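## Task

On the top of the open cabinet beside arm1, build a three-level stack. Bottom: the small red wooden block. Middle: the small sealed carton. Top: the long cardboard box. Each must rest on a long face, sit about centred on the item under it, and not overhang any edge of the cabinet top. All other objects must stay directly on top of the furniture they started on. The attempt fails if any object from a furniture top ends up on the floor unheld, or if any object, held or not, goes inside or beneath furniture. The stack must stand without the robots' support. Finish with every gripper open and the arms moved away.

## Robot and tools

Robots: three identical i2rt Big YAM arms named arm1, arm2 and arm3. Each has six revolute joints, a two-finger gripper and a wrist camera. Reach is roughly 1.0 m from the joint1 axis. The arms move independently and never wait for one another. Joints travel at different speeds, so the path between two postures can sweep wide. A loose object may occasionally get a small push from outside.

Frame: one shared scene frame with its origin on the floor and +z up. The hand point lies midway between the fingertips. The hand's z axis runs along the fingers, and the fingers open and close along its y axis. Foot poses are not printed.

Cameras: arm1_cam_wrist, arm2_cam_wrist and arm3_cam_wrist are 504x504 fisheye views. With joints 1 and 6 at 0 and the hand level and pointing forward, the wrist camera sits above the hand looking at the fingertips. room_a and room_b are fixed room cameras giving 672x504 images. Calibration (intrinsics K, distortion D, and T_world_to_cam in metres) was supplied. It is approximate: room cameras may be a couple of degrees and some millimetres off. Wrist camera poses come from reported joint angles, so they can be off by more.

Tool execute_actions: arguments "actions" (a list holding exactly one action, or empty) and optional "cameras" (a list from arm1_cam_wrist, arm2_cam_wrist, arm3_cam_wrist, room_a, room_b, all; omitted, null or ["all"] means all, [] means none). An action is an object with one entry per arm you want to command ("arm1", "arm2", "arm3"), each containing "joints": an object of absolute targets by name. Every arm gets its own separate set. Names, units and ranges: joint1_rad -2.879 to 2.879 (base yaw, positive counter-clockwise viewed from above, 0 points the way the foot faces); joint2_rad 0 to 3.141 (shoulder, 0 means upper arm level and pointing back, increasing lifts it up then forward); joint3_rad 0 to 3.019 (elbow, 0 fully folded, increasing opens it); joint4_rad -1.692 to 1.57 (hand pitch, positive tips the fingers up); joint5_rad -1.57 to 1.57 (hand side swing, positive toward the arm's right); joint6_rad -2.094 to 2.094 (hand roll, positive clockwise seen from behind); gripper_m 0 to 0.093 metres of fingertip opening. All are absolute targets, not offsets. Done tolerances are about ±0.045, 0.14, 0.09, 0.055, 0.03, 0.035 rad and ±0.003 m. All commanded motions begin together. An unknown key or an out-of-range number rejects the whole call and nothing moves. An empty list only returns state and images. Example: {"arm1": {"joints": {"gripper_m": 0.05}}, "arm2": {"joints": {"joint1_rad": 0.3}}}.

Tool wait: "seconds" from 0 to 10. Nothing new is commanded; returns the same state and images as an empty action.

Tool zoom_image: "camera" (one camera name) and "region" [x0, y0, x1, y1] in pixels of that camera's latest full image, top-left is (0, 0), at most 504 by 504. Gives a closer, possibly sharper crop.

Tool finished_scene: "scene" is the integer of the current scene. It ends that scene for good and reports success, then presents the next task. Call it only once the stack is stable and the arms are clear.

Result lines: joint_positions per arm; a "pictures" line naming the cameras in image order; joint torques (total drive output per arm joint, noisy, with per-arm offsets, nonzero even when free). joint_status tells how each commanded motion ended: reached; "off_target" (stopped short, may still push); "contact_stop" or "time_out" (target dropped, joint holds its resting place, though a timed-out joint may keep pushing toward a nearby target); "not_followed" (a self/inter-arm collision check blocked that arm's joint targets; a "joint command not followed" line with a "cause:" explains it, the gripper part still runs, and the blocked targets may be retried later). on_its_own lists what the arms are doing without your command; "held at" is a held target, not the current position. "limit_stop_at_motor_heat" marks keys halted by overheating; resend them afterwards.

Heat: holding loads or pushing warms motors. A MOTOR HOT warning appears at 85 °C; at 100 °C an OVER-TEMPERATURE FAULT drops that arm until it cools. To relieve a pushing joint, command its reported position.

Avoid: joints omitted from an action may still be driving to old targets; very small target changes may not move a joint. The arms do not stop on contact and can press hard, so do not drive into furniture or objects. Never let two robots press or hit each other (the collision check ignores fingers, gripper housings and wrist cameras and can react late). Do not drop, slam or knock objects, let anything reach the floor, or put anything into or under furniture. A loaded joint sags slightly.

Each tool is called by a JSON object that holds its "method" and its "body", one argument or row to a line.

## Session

{"method": "execute_actions", "body": {
  "actions": []
}}

Scene clock: 0.00 s.
Joint torques (N m, as the arm reports them, + toward a larger angle): no reading
Motor temperatures (°C, as the motors report them): arm1=[28 35 37 28 31 32] | arm2=[30 32 33 28 29 30] | arm3=[29 28 32 27 30 31]
arm1.joint_positions: joint1_rad=-0.038 joint2_rad=+0.331 joint3_rad=+1.655 joint4_rad=-1.151 joint5_rad=-0.127 joint6_rad=-0.493 gripper_m=+0.094
arm1.joint_status: not commanded
arm1.hand: x=-0.8491 y=+0.6942 z=+1.5506 quat_wxyz=(-0.740, +0.459, -0.447, -0.205) (m; scene frame)
arm2.joint_positions: joint1_rad=-0.039 joint2_rad=+0.338 joint3_rad=+1.693 joint4_rad=-1.381 joint5_rad=+0.066 joint6_rad=-0.087 gripper_m=+0.095
arm2.joint_status: not commanded
arm2.hand: x=+0.1828 y=+0.0237 z=+1.5530 quat_wxyz=(-0.674, +0.233, -0.683, -0.160) (m; scene frame)
arm3.joint_positions: joint1_rad=+0.619 joint2_rad=+0.541 joint3_rad=+1.510 joint4_rad=-1.390 joint5_rad=-0.233 joint6_rad=+0.349 gripper_m=+0.094
arm3.joint_status: not commanded
arm3.hand: x=+0.6902 y=-0.5100 z=+1.3866 quat_wxyz=(-0.306, +0.421, -0.722, -0.456) (m; scene frame)
pictures: arm1_cam_wrist, arm2_cam_wrist, arm3_cam_wrist, room_a, room_b
camera_calibration (this result's frames):
arm1_cam_wrist: T_world_to_cam=[[0.697896, -0.500956, 0.511844, 0.143371], [0.152586, -0.594259, -0.789667, 1.77326], [0.699756, 0.629205, -0.338292, 0.804776], [0, 0, 0, 1]] pos_world=[-0.933779, 0.619227, 1.59915]
arm2_cam_wrist: T_world_to_cam=[[0.538655, -0.836223, 0.102874, -0.236068], [-0.468443, -0.398738, -0.788396, 1.32825], [0.700295, 0.376483, -0.606505, 0.930031], [0, 0, 0, 1]] pos_world=[0.0980713, -0.0179226, 1.63554]
arm3_cam_wrist: T_world_to_cam=[[0.890659, -0.227707, -0.393543, -0.18452], [-0.399337, -0.805604, -0.437643, 0.472871], [-0.217386, 0.546947, -0.80845, 1.67618], [0, 0, 0, 1]] pos_world=[0.717557, -0.577851, 1.48944]
Images, in order (width x height): arm1_cam_wrist 504x504, arm2_cam_wrist 504x504, arm3_cam_wrist 504x504, room_a 672x504, room_b 672x504.

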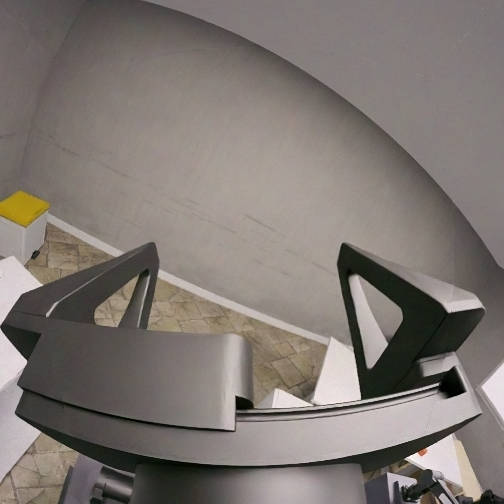

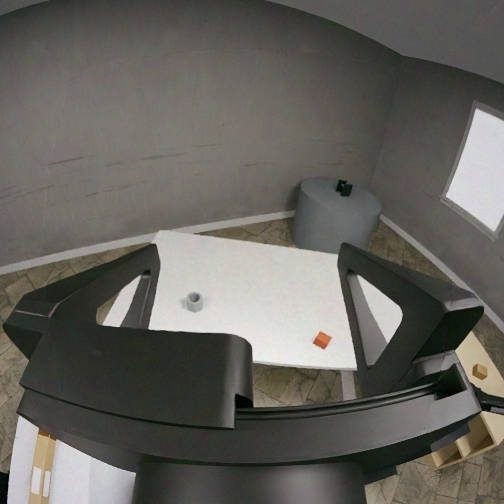

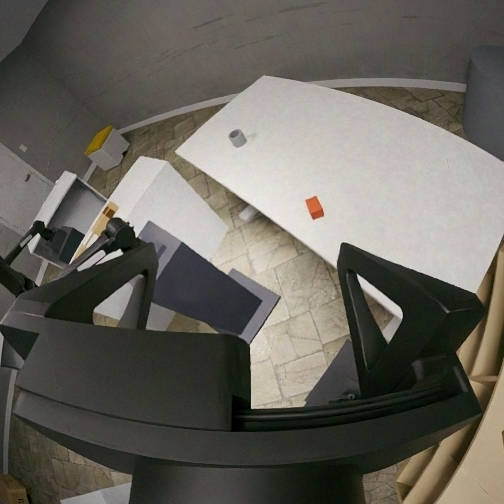

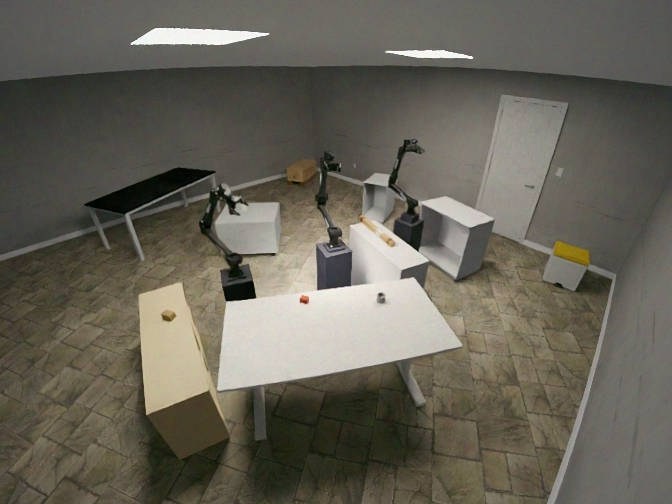

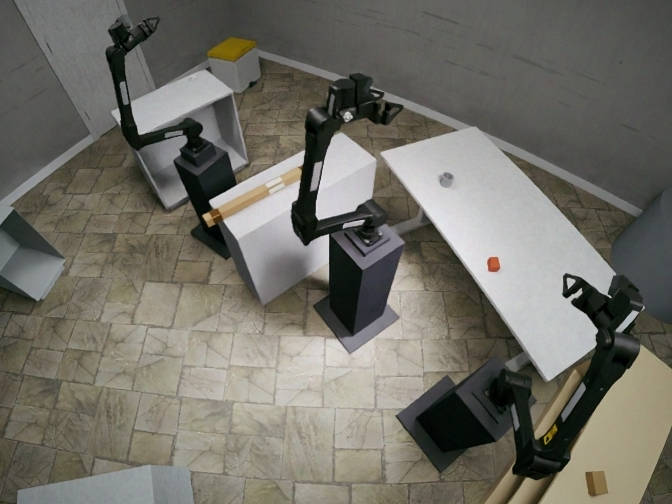

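{"method": "zoom_image", "body": {
  "camera": "room_b",
  "region": [90, 40, 410, 320]
}}

{"method": "zoom_image", "body": {
  "camera": "room_b",
  "region": [400, 140, 672, 504]
}}

{"method": "zoom_image", "body": {
  "camera": "room_a",
  "region": [130, 130, 510, 350]
}}

Region (90, 40, 410, 320) of room_b's 672x504 image, scaled by 1.575, with more detail than that image has; it fills the top 441 rows of this view, and the rest is white.

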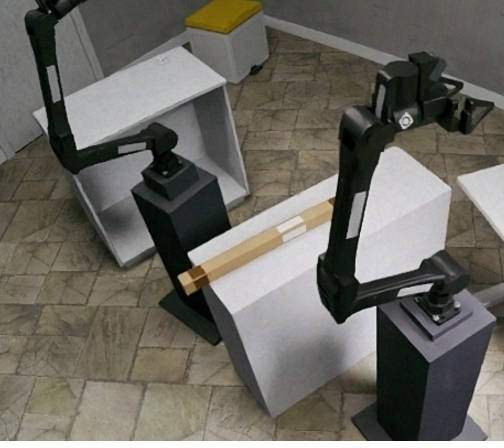

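Region (400, 140, 672, 504) of room_b's 672x504 image, scaled by 1.385, with more detail than that image has; it fills the left 377 columns of this view, and the rest is white.

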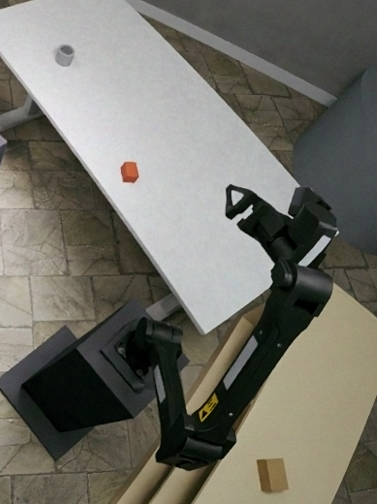

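Region (130, 130, 510, 350) of room_a's 672x504 image, scaled by 1.326, with more detail than that image has; it fills the top 292 rows of this view, and the rest is white.

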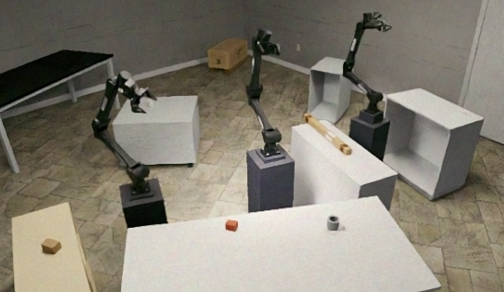

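{"method": "execute_actions", "body": {
  "actions": [
    {"arm1": {"joints": {"joint1_rad": -1.72, "joint2_rad": 1.97, "joint3_rad": 1.8, "joint4_rad": -1.145, "joint5_rad": 0, "joint6_rad": -1.34, "gripper_m": 0.093}}, "arm2": {"joints": {"joint1_rad": -0.74, "joint2_rad": 2.13, "joint3_rad": 1.735, "joint4_rad": -0.93, "joint5_rad": 0, "joint6_rad": 0, "gripper_m": 0.093}}, "arm3": {"joints": {"joint1_rad": -1.35, "joint2_rad": 1.86, "joint3_rad": 1.59, "joint4_rad": -1.265, "joint5_rad": 0, "joint6_rad": 0, "gripper_m": 0.093}}}
  ]
}}

Scene clock: 63.53 s.
Joint torques (N m, as the arm reports them, + toward a larger angle): arm1=[  0.25 -24.55  12.1    0.21  -0.22  -0.12] | arm2=[  0.24 -22.15   8.53   1.11  -0.11   0.14] | arm3=[  0.84 -19.16   8.47  -0.03  -0.09  -0.19]
Motor temperatures (°C, as the motors report them): arm1=[28 35 38 28 31 32] | arm2=[30 32 33 28 29 30] | arm3=[29 28 34 27 30 31]
arm1.joint_positions: joint1_rad=-1.714 joint2_rad=+1.985 joint3_rad=+1.770 joint4_rad=-1.139 joint5_rad=+0.001 joint6_rad=-1.326 gripper_m=+0.093
arm1.joint_status: all done
arm1.hand: x=-0.3448 y=+0.2193 z=+0.9562 quat_wxyz=(-0.063, +0.287, -0.951, +0.095) (m; scene frame)
arm2.joint_positions: joint1_rad=-0.741 joint2_rad=+2.129 joint3_rad=+1.736 joint4_rad=-0.939 joint5_rad=-0.002 joint6_rad=-0.007 gripper_m=+0.093
arm2.joint_status: all done
arm2.hand: x=+0.8476 y=-0.0361 z=+0.8916 quat_wxyz=(-0.115, -0.033, -0.993, +0.011) (m; scene frame)
arm3.joint_positions: joint1_rad=-1.358 joint2_rad=+1.863 joint3_rad=+1.584 joint4_rad=-1.264 joint5_rad=+0.002 joint6_rad=+0.016 gripper_m=+0.093
arm3.joint_status: all done
arm3.hand: x=+1.1023 y=-1.0594 z=+0.9085 quat_wxyz=(-0.013, -0.361, -0.933, +0.005) (m; scene frame)
pictures: arm1_cam_wrist, arm2_cam_wrist, arm3_cam_wrist, room_a, room_b
camera_calibration (this result's frames):
arm1_cam_wrist: T_world_to_cam=[[0.549063, -0.804286, 0.227277, 0.145111], [-0.768354, -0.37874, 0.515934, -0.668507], [-0.32888, -0.457909, -0.825928, 0.899623], [0, 0, 0, 1]] pos_world=[-0.297457, 0.275467, 1.05495]
arm2_cam_wrist: T_world_to_cam=[[-0.0587652, -0.998217, 0.0104828, 0.00671275], [-0.925899, 0.0584273, 0.373225, 0.462935], [-0.373172, 0.0122267, -0.927682, 1.26891], [0, 0, 0, 1]] pos_world=[0.902549, -0.0358619, 1.0043]
arm3_cam_wrist: T_world_to_cam=[[-0.666795, -0.745234, 0.00311744, -0.0567232], [-0.613716, 0.551484, 0.564994, 0.748678], [-0.422772, 0.374822, -0.825089, 1.73897], [0, 0, 0, 1]] pos_world=[1.15684, -1.10696, 1.01199]
Images, in order (width x height): arm1_cam_wrist 504x504, arm2_cam_wrist 504x504, arm3_cam_wrist 504x504, room_a 672x504, room_b 672x504.

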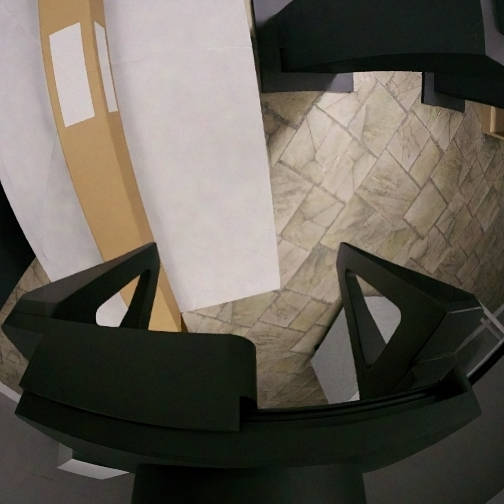

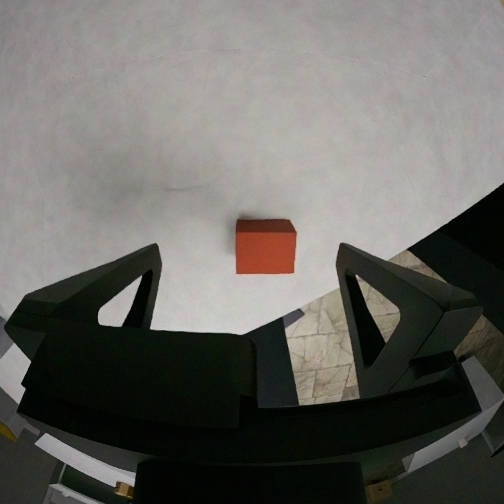

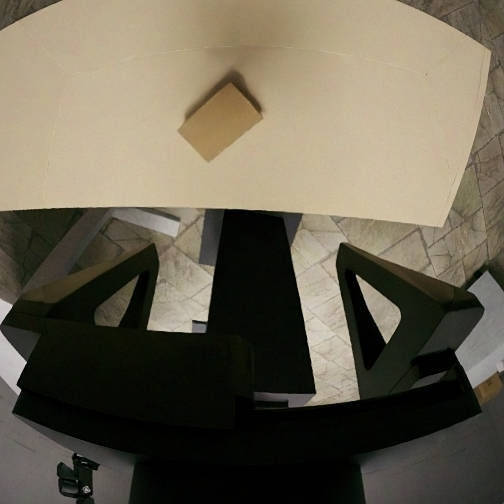

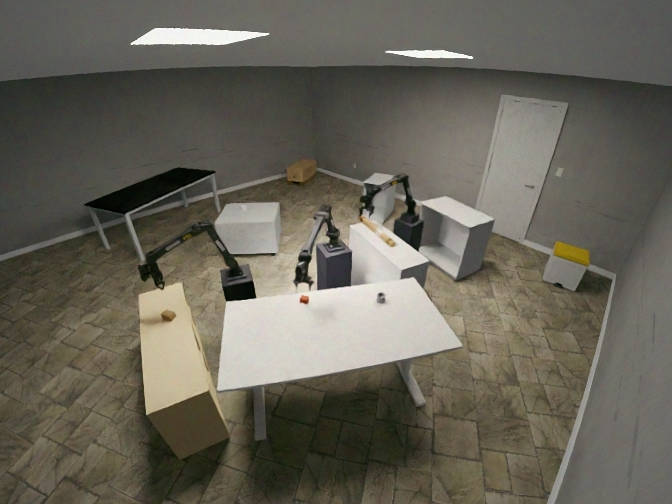

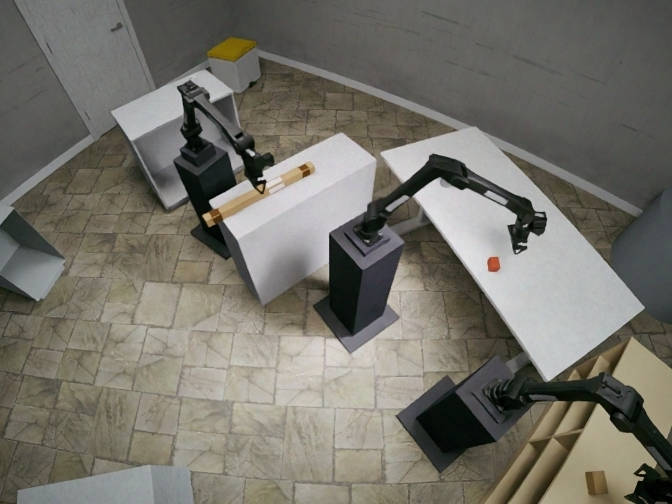

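{"method": "execute_actions", "body": {
  "actions": [
    {"arm2": {"joints": {"joint1_rad": -0.772, "joint2_rad": 2.345}}, "arm3": {"joints": {"joint1_rad": -1.295, "joint2_rad": 2.12, "joint4_rad": -0.86, "joint6_rad": 0.93}}}
  ],
  "cameras": ["arm1_cam_wrist", "arm2_cam_wrist", "arm3_cam_wrist"]
}}

{"method": "zoom_image", "body": {
  "camera": "arm1_cam_wrist",
  "region": [0, 0, 300, 330]
}}

Scene clock: 90.00 s.
Joint torques (N m, as the arm reports them, + toward a larger angle): arm1=[  0.26 -24.6   12.18   0.2   -0.21  -0.12] | arm2=[  0.07 -23.53   7.66   0.68  -0.09   0.14] | arm3=[ -0.02 -22.38   8.56   0.86   0.     0.05]
Motor temperatures (°C, as the motors report them): arm1=[28 37 42 28 31 32] | arm2=[30 34 35 28 29 30] | arm3=[29 30 35 27 30 31]
arm1.joint_positions: joint1_rad=-1.714 joint2_rad=+1.985 joint3_rad=+1.770 joint4_rad=-1.139 joint5_rad=+0.001 joint6_rad=-1.326 gripper_m=+0.093
arm1.joint_status: not commanded
arm1.hand: x=-0.3448 y=+0.2193 z=+0.9562 quat_wxyz=(-0.063, +0.287, -0.951, +0.095) (m; scene frame)
arm2.joint_positions: joint1_rad=-0.767 joint2_rad=+2.350 joint3_rad=+1.729 joint4_rad=-0.939 joint5_rad=-0.002 joint6_rad=-0.007 gripper_m=+0.093
arm2.joint_status: all done
arm2.hand: x=+0.8034 y=-0.0522 z=+0.7457 quat_wxyz=(-0.002, -0.047, -0.999, +0.007) (m; scene frame)
arm3.joint_positions: joint1_rad=-1.288 joint2_rad=+2.127 joint3_rad=+1.574 joint4_rad=-0.873 joint5_rad=+0.002 joint6_rad=+0.914 gripper_m=+0.093
arm3.joint_status: all done
arm3.hand: x=+1.1830 y=-1.0707 z=+0.7581 quat_wxyz=(-0.071, -0.704, -0.707, -0.009) (m; scene frame)
pictures: arm1_cam_wrist, arm2_cam_wrist, arm3_cam_wrist
camera_calibration (this result's frames):
arm1_cam_wrist: T_world_to_cam=[[0.549063, -0.804286, 0.227277, 0.145111], [-0.768354, -0.37874, 0.515934, -0.668507], [-0.32888, -0.457909, -0.825928, 0.899623], [0, 0, 0, 1]] pos_world=[-0.297457, 0.275467, 1.05495]
arm2_cam_wrist: T_world_to_cam=[[-0.0864029, -0.996233, 0.00731131, 0.0143101], [-0.816109, 0.0749861, 0.573012, 0.241079], [-0.571402, 0.0435431, -0.819514, 1.1975], [0, 0, 0, 1]] pos_world=[0.882237, -0.0559642, 0.843124]
arm3_cam_wrist: T_world_to_cam=[[-0.993826, -0.0173859, -0.109576, 1.24078], [-0.0711658, 0.857592, 0.509384, 0.617497], [0.0851157, 0.514037, -0.853535, 1.22294], [0, 0, 0, 1]] pos_world=[1.17298, -1.13663, 0.865242]
Images, in order (width x height): arm1_cam_wrist 504x504, arm2_cam_wrist 504x504, arm3_cam_wrist 504x504.

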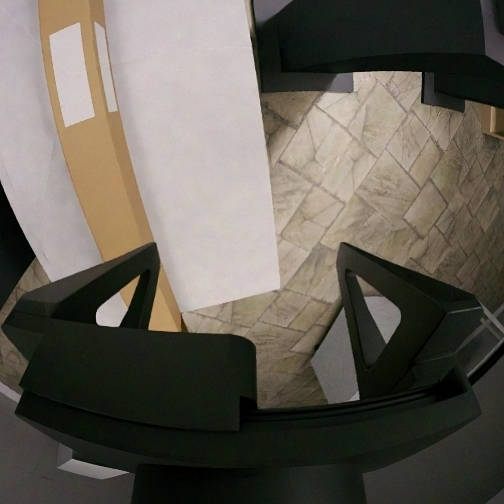

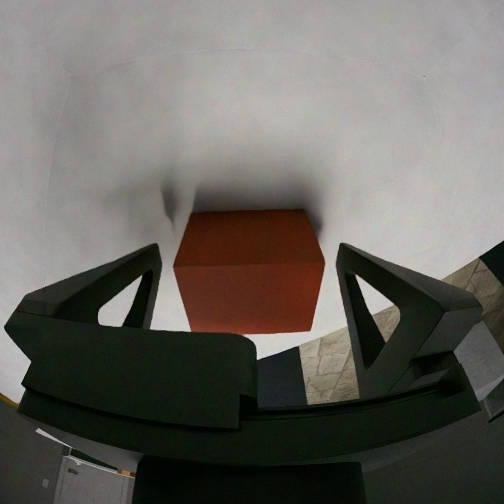

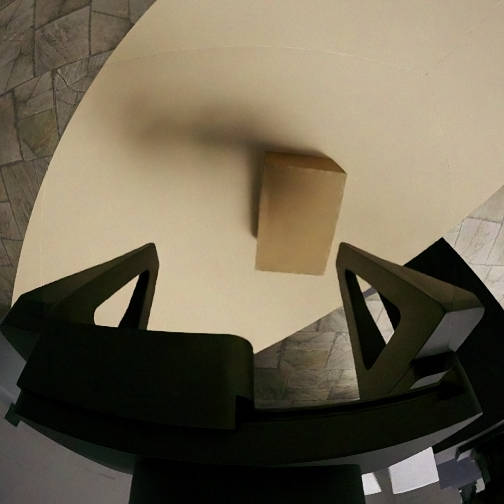

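Region (0, 0, 300, 330) of arm1_cam_wrist's 504x504 image, scaled by 1.527, with more detail than that image has; it fills the left 458 columns of this view, and the rest is white.

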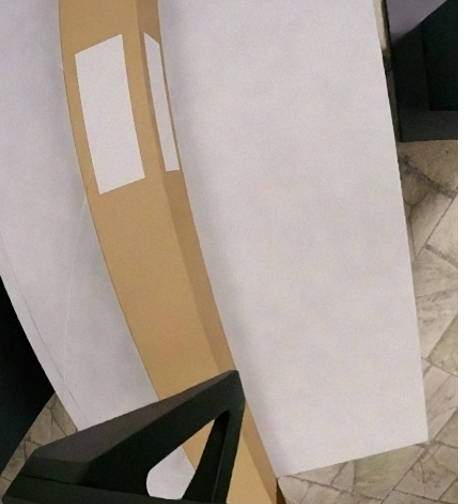

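{"method": "execute_actions", "body": {
  "actions": [
    {"arm1": {"joints": {"joint1_rad": -1.59, "joint2_rad": 1.89, "joint3_rad": 1.485, "joint4_rad": -0.985}}, "arm2": {"joints": {"gripper_m": 0.04}}, "arm3": {"joints": {"joint1_rad": -1.305, "joint2_rad": 2.275}}}
  ],
  "cameras": ["arm1_cam_wrist", "arm2_cam_wrist", "arm3_cam_wrist"]
}}

Scene clock: 118.20 s.
Joint torques (N m, as the arm reports them, + toward a larger angle): arm1=[  0.22 -22.1    9.77   0.73  -0.15  -0.12] | arm2=[ -0.43 -23.22   7.76   0.75  -0.12   0.13] | arm3=[ -0.19 -23.51   7.48   0.48  -0.01   0.05]
Motor temperatures (°C, as the motors report them): arm1=[28 37 43 28 31 32] | arm2=[30 35 35 28 29 30] | arm3=[29 31 35 27 30 31]
arm1.joint_positions: joint1_rad=-1.585 joint2_rad=+1.900 joint3_rad=+1.472 joint4_rad=-0.995 joint5_rad=+0.000 joint6_rad=-1.327 gripper_m=+0.093
arm1.joint_status: all done
arm1.hand: x=-0.3474 y=+0.3267 z=+0.8936 quat_wxyz=(-0.050, +0.350, -0.933, +0.064) (m; scene frame)
arm2.joint_positions: joint1_rad=-0.767 joint2_rad=+2.350 joint3_rad=+1.729 joint4_rad=-0.939 joint5_rad=-0.001 joint6_rad=-0.006 gripper_m=+0.060
arm2.joint_status: gripper_m off_target (ended at +0.060, target +0.040)
arm2.hand: x=+0.8034 y=-0.0522 z=+0.7457 quat_wxyz=(-0.002, -0.047, -0.999, +0.007) (m; scene frame)
arm3.joint_positions: joint1_rad=-1.298 joint2_rad=+2.284 joint3_rad=+1.574 joint4_rad=-0.869 joint5_rad=+0.002 joint6_rad=+0.915 gripper_m=+0.093
arm3.joint_status: all done
arm3.hand: x=+1.1541 y=-1.0567 z=+0.6633 quat_wxyz=(+0.005, -0.709, -0.705, +0.001) (m; scene frame)
pictures: arm1_cam_wrist, arm2_cam_wrist, arm3_cam_wrist
camera_calibration (this result's frames):
arm1_cam_wrist: T_world_to_cam=[[0.66046, -0.732758, 0.163885, 0.319069], [-0.683307, -0.496071, 0.535729, -0.547387], [-0.311261, -0.465811, -0.828333, 0.907135], [0, 0, 0, 1]] pos_world=[-0.30241, 0.384811, 0.992371]
arm2_cam_wrist: T_world_to_cam=[[-0.0871642, -0.996164, 0.00768973, 0.0145776], [-0.816036, 0.0758263, 0.573006, 0.241067], [-0.571391, 0.0436705, -0.819515, 1.1975], [0, 0, 0, 1]] pos_world=[0.88223, -0.056053, 0.843124]
arm3_cam_wrist: T_world_to_cam=[[-0.999944, -0.00140552, 0.0104803, 1.14619], [0.00506429, 0.806408, 0.591338, 0.455287], [-0.00928256, 0.591358, -0.806356, 1.29671], [0, 0, 0, 1]] pos_world=[1.15586, -1.13236, 0.764371]
Images, in order (width x height): arm1_cam_wrist 504x504, arm2_cam_wrist 504x504, arm3_cam_wrist 504x504.

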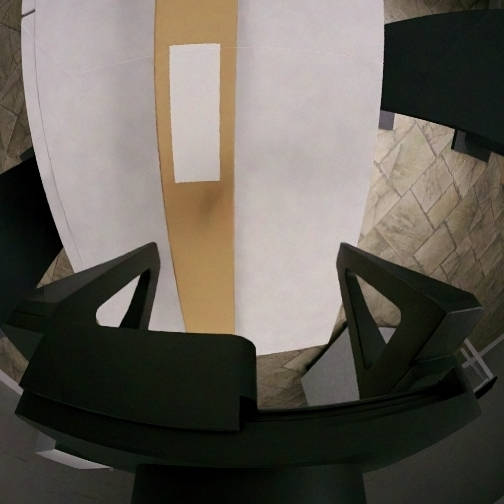

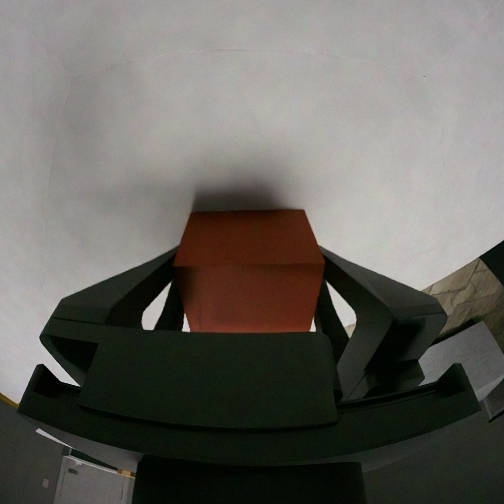

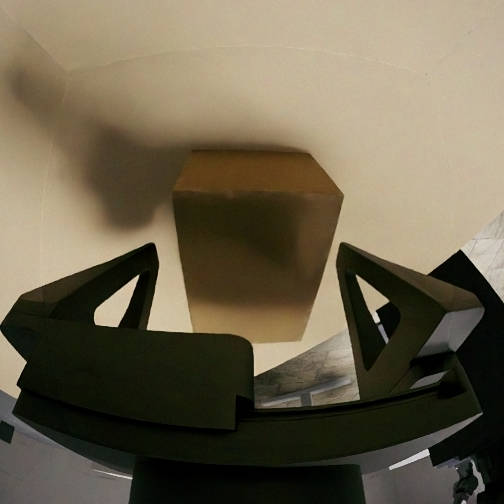

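{"method": "execute_actions", "body": {
  "actions": [
    {"arm1": {"joints": {"joint1_rad": -1.6, "joint2_rad": 2.05}}, "arm2": {"joints": {"joint2_rad": 2.1}}, "arm3": {"joints": {"gripper_m": 0.04}}}
  ],
  "cameras": ["arm1_cam_wrist", "arm2_cam_wrist", "arm3_cam_wrist"]
}}

Scene clock: 162.07 s.
Joint torques (N m, as the arm reports them, + toward a larger angle): arm1=[ -0.24 -24.34   9.18   0.32  -0.15  -0.13] | arm2=[ -0.27 -20.99   9.22   1.06  -0.12   0.1 ] | arm3=[ -0.49 -23.36   7.51   0.47   0.02   0.06]
Motor temperatures (°C, as the motors report them): arm1=[28 37 41 28 31 32] | arm2=[30 36 35 28 29 30] | arm3=[29 32 34 27 30 31]
arm1.joint_positions: joint1_rad=-1.589 joint2_rad=+2.067 joint3_rad=+1.469 joint4_rad=-0.991 joint5_rad=+0.000 joint6_rad=-1.327 gripper_m=+0.093
arm1.joint_status: all done
arm1.hand: x=-0.3631 y=+0.3359 z=+0.7984 quat_wxyz=(-0.003, +0.349, -0.937, -0.005) (m; scene frame)
arm2.joint_positions: joint1_rad=-0.767 joint2_rad=+2.091 joint3_rad=+1.729 joint4_rad=-0.939 joint5_rad=-0.001 joint6_rad=-0.006 gripper_m=+0.060
arm2.joint_status: all done
arm2.hand: x=+0.8468 y=-0.0540 z=+0.9141 quat_wxyz=(-0.130, -0.046, -0.990, +0.014) (m; scene frame)
arm3.joint_positions: joint1_rad=-1.298 joint2_rad=+2.284 joint3_rad=+1.574 joint4_rad=-0.869 joint5_rad=+0.001 joint6_rad=+0.915 gripper_m=+0.059
arm3.joint_status: gripper_m off_target (ended at +0.059, target +0.040)
arm3.hand: x=+1.1541 y=-1.0566 z=+0.6633 quat_wxyz=(+0.005, -0.710, -0.705, +0.001) (m; scene frame)
pictures: arm1_cam_wrist, arm2_cam_wrist, arm3_cam_wrist
camera_calibration (this result's frames):
arm1_cam_wrist: T_world_to_cam=[[0.669978, -0.742378, 0.00209403, 0.487623], [-0.608667, -0.547688, 0.574075, -0.48872], [-0.425034, -0.385892, -0.8188, 0.751901], [0, 0, 0, 1]] pos_world=[-0.304581, 0.384487, 0.895198]
arm2_cam_wrist: T_world_to_cam=[[-0.0857234, -0.996254, 0.0113387, 0.0106815], [-0.935034, 0.0843751, 0.344371, 0.490345], [-0.344038, 0.0189186, -0.938765, 1.27556], [0, 0, 0, 1]] pos_world=[0.898247, -0.0548633, 1.02847]
arm3_cam_wrist: T_world_to_cam=[[-0.999947, -0.00102346, 0.0102473, 1.14679], [0.00523722, 0.80623, 0.591579, 0.454698], [-0.00886714, 0.591601, -0.806182, 1.29635], [0, 0, 0, 1]] pos_world=[1.15584, -1.13234, 0.764349]
Images, in order (width x height): arm1_cam_wrist 504x504, arm2_cam_wrist 504x504, arm3_cam_wrist 504x504.

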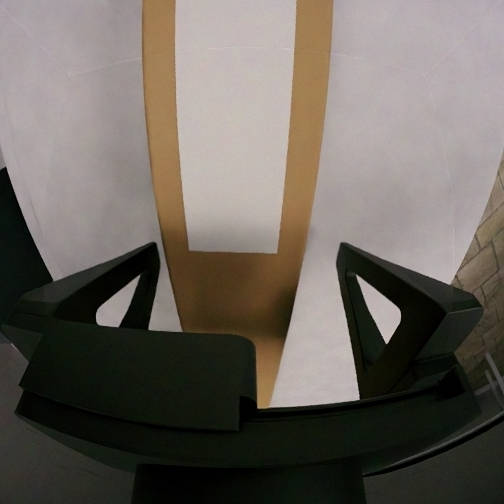

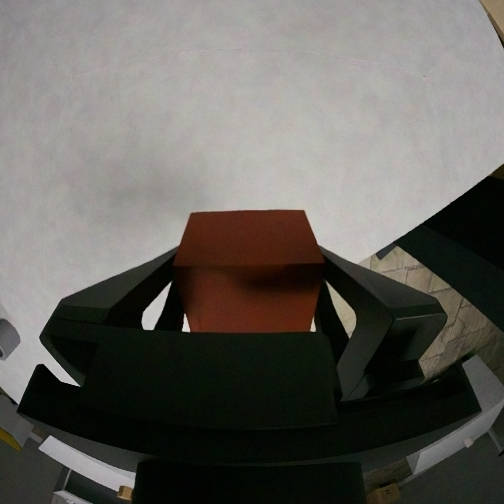

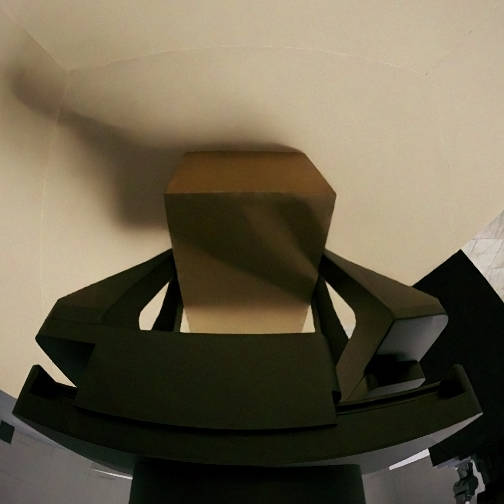

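{"method": "execute_actions", "body": {
  "actions": [
    {"arm1": {"joints": {"gripper_m": 0.025}}, "arm2": {"joints": {"joint1_rad": 0.0, "joint2_rad": 1.9, "joint3_rad": 1.47, "joint4_rad": -0.88}}, "arm3": {"joints": {"joint2_rad": 2.0, "joint3_rad": 1.75, "joint4_rad": -1.12}}}
  ],
  "cameras": []
}}

{"method": "execute_actions", "body": {
  "actions": [
    {"arm1": {"joints": {"joint2_rad": 1.8}}, "arm2": {"joints": {"joint1_rad": 0.7}}, "arm3": {"joints": {"joint1_rad": -0.3, "joint6_rad": 1.52}}}
  ],
  "cameras": ["arm1_cam_wrist", "room_b"]
}}

Scene clock: 178.23 s.
Joint torques (N m, as the arm reports them, + toward a larger angle): arm1=[ -0.24 -23.64   9.12   0.28  -0.16  -0.12] | arm2=[  0.09 -18.99   7.62   1.18  -0.04   0.11] | arm3=[ -0.11 -22.18   8.85  -0.06   0.     0.03]
Motor temperatures (°C, as the motors report them): arm1=[28 37 41 28 31 32] | arm2=[30 36 35 28 29 30] | arm3=[29 32 35 27 30 31]
arm1.joint_positions: joint1_rad=-1.589 joint2_rad=+2.067 joint3_rad=+1.469 joint4_rad=-0.990 joint5_rad=+0.000 joint6_rad=-1.329 gripper_m=+0.049
arm1.joint_status: gripper_m off_target (ended at +0.049, target +0.025)
arm1.hand: x=-0.3629 y=+0.3358 z=+0.7984 quat_wxyz=(-0.003, +0.350, -0.937, -0.005) (m; scene frame)
arm2.joint_positions: joint1_rad=+0.003 joint2_rad=+1.900 joint3_rad=+1.483 joint4_rad=-0.890 joint5_rad=-0.002 joint6_rad=-0.004 gripper_m=+0.060
arm2.joint_status: all done
arm2.hand: x=+0.6459 y=+0.4019 z=+0.9311 quat_wxyz=(-0.117, +0.329, -0.936, -0.039) (m; scene frame)
arm3.joint_positions: joint1_rad=-1.298 joint2_rad=+2.002 joint3_rad=+1.744 joint4_rad=-1.109 joint5_rad=+0.001 joint6_rad=+0.915 gripper_m=+0.059
arm3.joint_status: all done
arm3.hand: x=+1.1956 y=-1.0892 z=+0.8939 quat_wxyz=(-0.101, -0.706, -0.701, -0.012) (m; scene frame)
pictures: none
No camera images: the call's "cameras" was empty. Leave "cameras" out to get every camera's image.

Scene clock: 180.00 s.
Joint torques (N m, as the arm reports them, + toward a larger angle): arm1=[ -0.27 -20.61  10.92   0.76  -0.15  -0.09] | arm2=[  0.47 -18.9    7.68   1.2   -0.1    0.09] | arm3=[  0.48 -21.37   8.86  -0.13   0.15   0.06]
Motor temperatures (°C, as the motors report them): arm1=[28 37 41 28 31 32] | arm2=[31 36 35 28 29 30] | arm3=[29 32 35 27 30 31]
arm1.joint_positions: joint1_rad=-1.589 joint2_rad=+1.808 joint3_rad=+1.468 joint4_rad=-0.990 joint5_rad=+0.000 joint6_rad=-1.329 gripper_m=+0.049
arm1.joint_status: all done
arm1.hand: x=-0.3473 y=+0.3229 z=+0.9446 quat_wxyz=(-0.076, +0.347, -0.929, +0.101) (m; scene frame)
arm2.joint_positions: joint1_rad=+0.701 joint2_rad=+1.900 joint3_rad=+1.483 joint4_rad=-0.890 joint5_rad=-0.002 joint6_rad=-0.004 gripper_m=+0.060
arm2.joint_status: all done
arm2.hand: x=+0.2844 y=+0.6247 z=+0.9312 quat_wxyz=(-0.093, +0.628, -0.768, -0.081) (m; scene frame)
arm3.joint_positions: joint1_rad=-0.305 joint2_rad=+2.002 joint3_rad=+1.744 joint4_rad=-1.109 joint5_rad=-0.001 joint6_rad=+1.504 gripper_m=+0.059
arm3.joint_status: all done
arm3.hand: x=+1.3001 y=-0.4674 z=+0.8943 quat_wxyz=(-0.061, -0.551, -0.829, -0.081) (m; scene frame)
pictures: arm1_cam_wrist, room_b
camera_calibration (this result's frames):
arm1_cam_wrist: T_world_to_cam=[[0.64228, -0.724178, 0.251082, 0.21644], [-0.724141, -0.46597, 0.508421, -0.574598], [-0.251191, -0.508367, -0.82369, 0.977875], [0, 0, 0, 1]] pos_world=[-0.309471, 0.386116, 1.04326]
Images, in order (width x height): arm1_cam_wrist 504x504, room_b 672x504.

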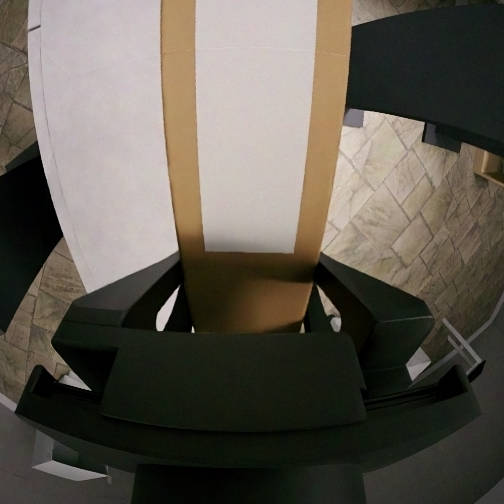

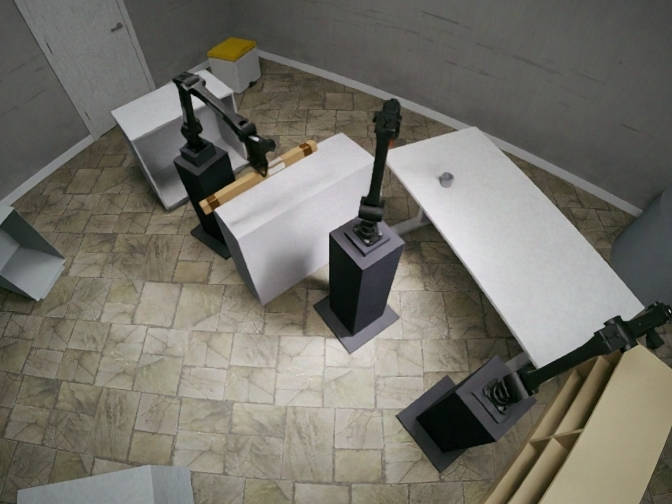

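{"method": "zoom_image", "body": {
  "camera": "room_b",
  "region": [100, 55, 260, 215]
}}

Region (100, 55, 260, 215) of room_b's 672x504 image, scaled by 3.150, with more detail than that image has.

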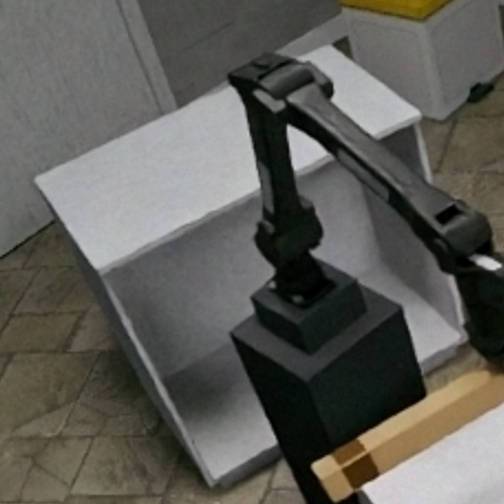

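{"method": "execute_actions", "body": {
  "actions": [
    {"arm1": {"joints": {"joint1_rad": 1.235, "joint2_rad": 2.13, "joint3_rad": 2.04, "joint4_rad": -1.135, "joint6_rad": -1.7}}, "arm3": {"joints": {"joint1_rad": 0.74, "joint2_rad": 2.1}}}
  ],
  "cameras": ["arm1_cam_wrist", "arm3_cam_wrist", "room_b", "room_a"]
}}

Scene clock: 206.43 s.
Joint torques (N m, as the arm reports them, + toward a larger angle): arm1=[  0.49 -28.81  11.69   0.31  -0.1   -0.11] | arm2=[  0.44 -19.36   7.63   1.22  -0.07   0.11] | arm3=[  1.02 -23.99   8.34  -0.37   0.12   0.07]
Motor temperatures (°C, as the motors report them): arm1=[28 37 42 28 31 32] | arm2=[30 35 35 28 29 30] | arm3=[29 32 35 27 30 31]
arm1.joint_positions: joint1_rad=+1.230 joint2_rad=+2.158 joint3_rad=+2.017 joint4_rad=-1.129 joint5_rad=-0.002 joint6_rad=-1.687 gripper_m=+0.049
arm1.joint_status: all done
arm1.hand: x=-1.2718 y=+1.2613 z=+0.9332 quat_wxyz=(-0.142, +0.920, +0.364, -0.031) (m; scene frame)
arm2.joint_positions: joint1_rad=+0.701 joint2_rad=+1.900 joint3_rad=+1.483 joint4_rad=-0.890 joint5_rad=-0.002 joint6_rad=-0.004 gripper_m=+0.060
arm2.joint_status: not commanded
arm2.hand: x=+0.2844 y=+0.6247 z=+0.9312 quat_wxyz=(-0.093, +0.628, -0.768, -0.081) (m; scene frame)
arm3.joint_positions: joint1_rad=+0.733 joint2_rad=+2.114 joint3_rad=+1.744 joint4_rad=-1.109 joint5_rad=-0.001 joint6_rad=+1.505 gripper_m=+0.059
arm3.joint_status: all done
arm3.hand: x=+0.8064 y=-0.0409 z=+0.8237 quat_wxyz=(-0.006, -0.068, -0.997, -0.046) (m; scene frame)
pictures: arm1_cam_wrist, arm3_cam_wrist, room_a, room_b
camera_calibration (this result's frames):
arm1_cam_wrist: T_world_to_cam=[[-0.673726, 0.678917, 0.291831, -1.98886], [0.682801, 0.420878, 0.597197, -0.213149], [0.282622, 0.601609, -0.747122, 0.420711], [0, 0, 0, 1]] pos_world=[-1.31331, 1.18687, 1.02202]
arm3_cam_wrist: T_world_to_cam=[[-0.126681, -0.987811, -0.0904451, 0.13685], [-0.812777, 0.0510986, 0.58033, 0.180726], [-0.568635, 0.147029, -0.809344, 1.25746], [0, 0, 0, 1]] pos_world=[0.879262, -0.0589349, 0.925213]
Images, in order (width x height): arm1_cam_wrist 504x504, arm3_cam_wrist 504x504, room_a 672x504, room_b 672x504.

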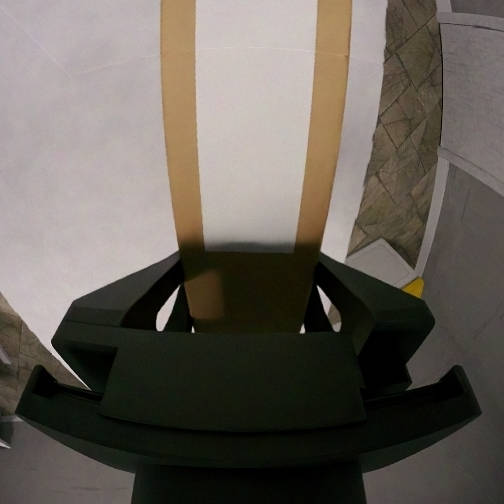

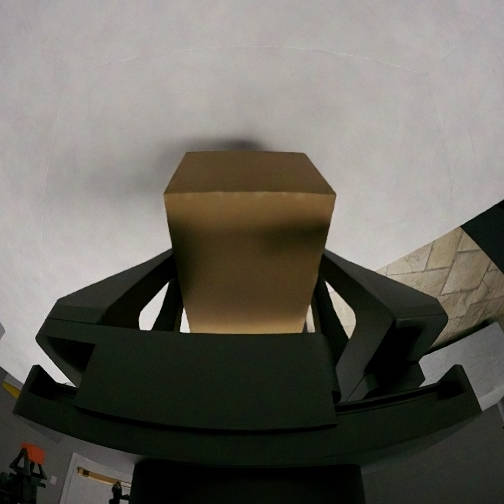

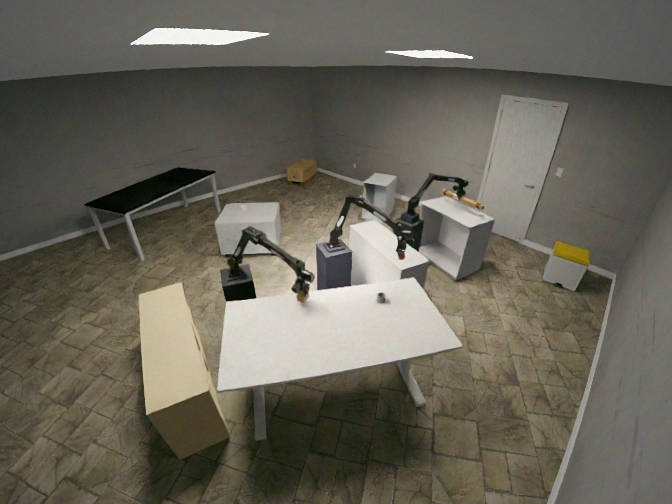

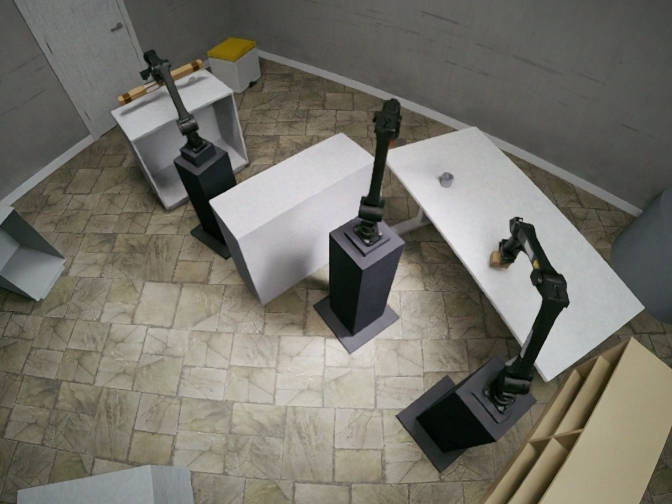

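{"method": "execute_actions", "body": {
  "actions": [
    {"arm1": {"joints": {"joint2_rad": 2.24, "joint3_rad": 2.245, "joint4_rad": -1.38, "joint6_rad": -1.735}}, "arm2": {"joints": {"joint1_rad": 1.91, "joint2_rad": 2.0}}, "arm3": {"joints": {"joint2_rad": 2.19}}}
  ],
  "cameras": ["arm1_cam_wrist", "arm2_cam_wrist", "arm3_cam_wrist", "room_b"]
}}

Scene clock: 230.93 s.
Joint torques (N m, as the arm reports them, + toward a larger angle): arm1=[  0.5  -27.68  14.08   0.    -0.1   -0.13] | arm2=[ -0.02 -20.39   7.21   0.85  -0.07   0.1 ] | arm3=[  0.61 -22.63   7.96  -0.39   0.21   0.06]
Motor temperatures (°C, as the motors report them): arm1=[28 39 43 28 31 32] | arm2=[30 35 35 28 29 30] | arm3=[29 33 35 27 30 31]
arm1.joint_positions: joint1_rad=+1.230 joint2_rad=+2.246 joint3_rad=+2.194 joint4_rad=-1.373 joint5_rad=-0.002 joint6_rad=-1.722 gripper_m=+0.049
arm1.joint_status: all done
arm1.hand: x=-1.2656 y=+1.2529 z=+0.9347 quat_wxyz=(-0.068, +0.922, +0.382, -0.010) (m; scene frame)
arm2.joint_positions: joint1_rad=+1.921 joint2_rad=+2.009 joint3_rad=+1.483 joint4_rad=-0.886 joint5_rad=-0.003 joint6_rad=-0.004 gripper_m=+0.060
arm2.joint_status: all done
arm2.hand: x=-0.3631 y=+0.3377 z=+0.8763 quat_wxyz=(-0.012, +0.959, -0.271, -0.079) (m; scene frame)
arm3.joint_positions: joint1_rad=+0.734 joint2_rad=+2.188 joint3_rad=+1.744 joint4_rad=-1.112 joint5_rad=-0.003 joint6_rad=+1.505 gripper_m=+0.059
arm3.joint_status: all done
arm3.hand: x=+0.8039 y=-0.0499 z=+0.7767 quat_wxyz=(+0.001, -0.068, -0.998, -0.008) (m; scene frame)
pictures: arm1_cam_wrist, arm2_cam_wrist, arm3_cam_wrist, room_b
camera_calibration (this result's frames):
arm1_cam_wrist: T_world_to_cam=[[-0.716406, 0.683158, 0.141622, -1.89827], [0.609283, 0.513715, 0.604046, -0.430473], [0.339906, 0.51903, -0.784265, 0.63585], [0, 0, 0, 1]] pos_world=[-1.31378, 1.18793, 1.02754]
arm2_cam_wrist: T_world_to_cam=[[0.515079, 0.8568, -0.0242355, -0.0788055], [0.775197, -0.453584, 0.439694, 0.058186], [0.365737, -0.245264, -0.897821, 1.12749], [0, 0, 0, 1]] pos_world=[-0.41688, 0.370446, 0.984792]
arm3_cam_wrist: T_world_to_cam=[[-0.127466, -0.991746, -0.013861, 0.0643631], [-0.802663, 0.0949343, 0.588829, 0.193939], [-0.582653, 0.0861816, -0.808138, 1.22665], [0, 0, 0, 1]] pos_world=[0.878586, -0.0602947, 0.878002]
Images, in order (width x height): arm1_cam_wrist 504x504, arm2_cam_wrist 504x504, arm3_cam_wrist 504x504, room_b 672x504.

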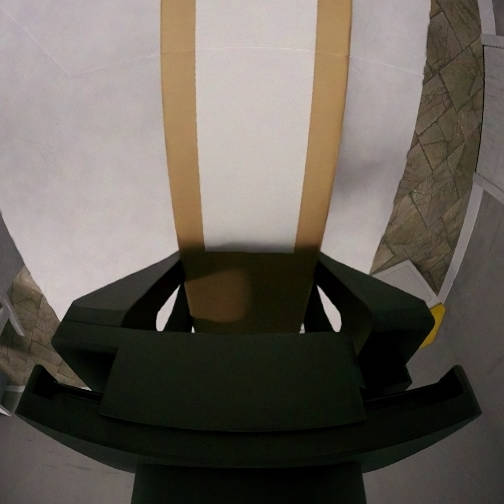

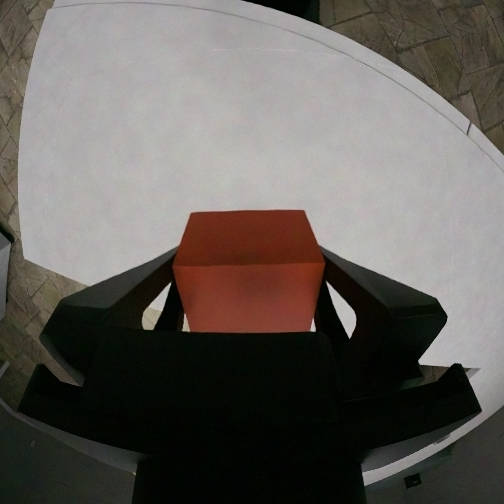

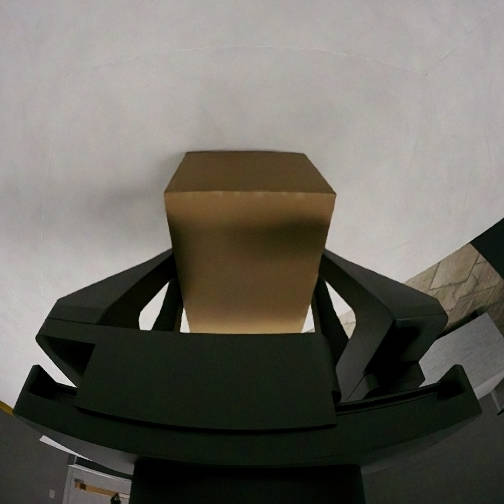

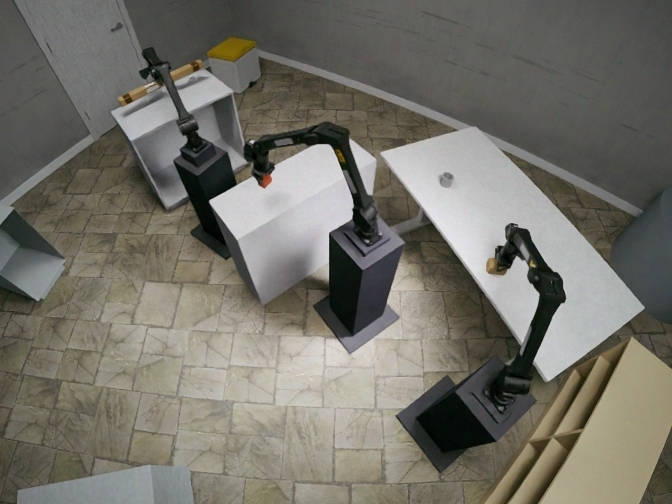

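{"method": "execute_actions", "body": {
  "actions": [
    {"arm1": {"joints": {"joint2_rad": 2.315}}, "arm2": {"joints": {"joint2_rad": 2.145}}, "arm3": {"joints": {"gripper_m": 0.093}}}
  ],
  "cameras": ["arm1_cam_wrist", "arm2_cam_wrist", "arm3_cam_wrist", "room_b"]
}}

Scene clock: 235.97 s.
Joint torques (N m, as the arm reports them, + toward a larger angle): arm1=[  0.47 -28.94  12.92  -0.12  -0.11  -0.14] | arm2=[ -0.12 -20.77   6.97   0.58  -0.09   0.07] | arm3=[  0.94 -22.91   7.91  -0.43   0.22   0.05]
Motor temperatures (°C, as the motors report them): arm1=[28 39 44 28 31 32] | arm2=[30 35 34 28 29 30] | arm3=[29 33 35 27 30 31]
arm1.joint_positions: joint1_rad=+1.230 joint2_rad=+2.331 joint3_rad=+2.205 joint4_rad=-1.374 joint5_rad=-0.002 joint6_rad=-1.722 gripper_m=+0.049
arm1.joint_status: all done
arm1.hand: x=-1.2644 y=+1.2526 z=+0.8789 quat_wxyz=(-0.031, +0.923, +0.383, -0.001) (m; scene frame)
arm2.joint_positions: joint1_rad=+1.919 joint2_rad=+2.152 joint3_rad=+1.472 joint4_rad=-0.886 joint5_rad=-0.002 joint6_rad=-0.004 gripper_m=+0.060
arm2.joint_status: all done
arm2.hand: x=-0.3393 y=+0.3224 z=+0.7903 quat_wxyz=(+0.008, +0.962, -0.272, -0.005) (m; scene frame)
arm3.joint_positions: joint1_rad=+0.734 joint2_rad=+2.188 joint3_rad=+1.744 joint4_rad=-1.112 joint5_rad=-0.003 joint6_rad=+1.505 gripper_m=+0.093
arm3.joint_status: all done
arm3.hand: x=+0.8039 y=-0.0499 z=+0.7767 quat_wxyz=(+0.001, -0.068, -0.998, -0.008) (m; scene frame)
pictures: arm1_cam_wrist, arm2_cam_wrist, arm3_cam_wrist, room_b
camera_calibration (this result's frames):
arm1_cam_wrist: T_world_to_cam=[[-0.720367, 0.690249, 0.0680305, -1.83854], [0.583042, 0.549503, 0.598422, -0.470395], [0.375677, 0.470748, -0.798288, 0.709876], [0, 0, 0, 1]] pos_world=[-1.31685, 1.19336, 0.973257]
arm2_cam_wrist: T_world_to_cam=[[0.517155, 0.855537, -0.024622, -0.0785827], [0.709321, -0.412316, 0.571716, -0.0693867], [0.478972, -0.313131, -0.820082, 1.03664], [0, 0, 0, 1]] pos_world=[-0.406667, 0.363226, 0.887868]
arm3_cam_wrist: T_world_to_cam=[[-0.127466, -0.991746, -0.013861, 0.0643631], [-0.802663, 0.0949343, 0.588829, 0.193939], [-0.582653, 0.0861816, -0.808138, 1.22665], [0, 0, 0, 1]] pos_world=[0.878586, -0.0602947, 0.878002]
Images, in order (width x height): arm1_cam_wrist 504x504, arm2_cam_wrist 504x504, arm3_cam_wrist 504x504, room_b 672x504.

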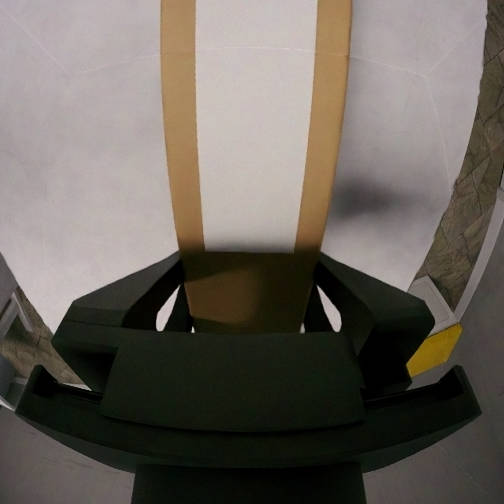

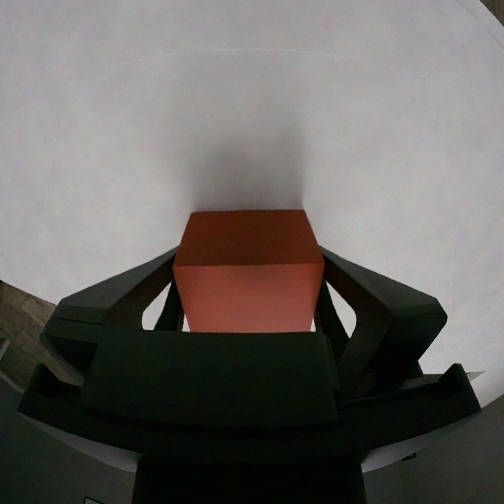

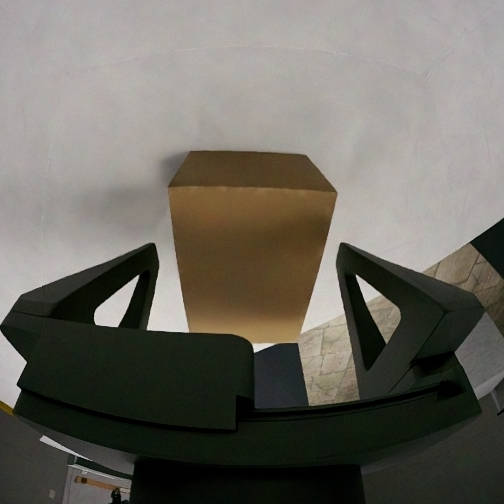

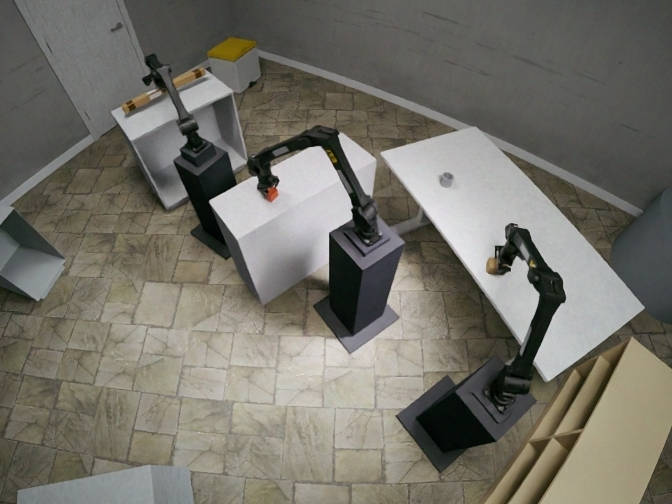

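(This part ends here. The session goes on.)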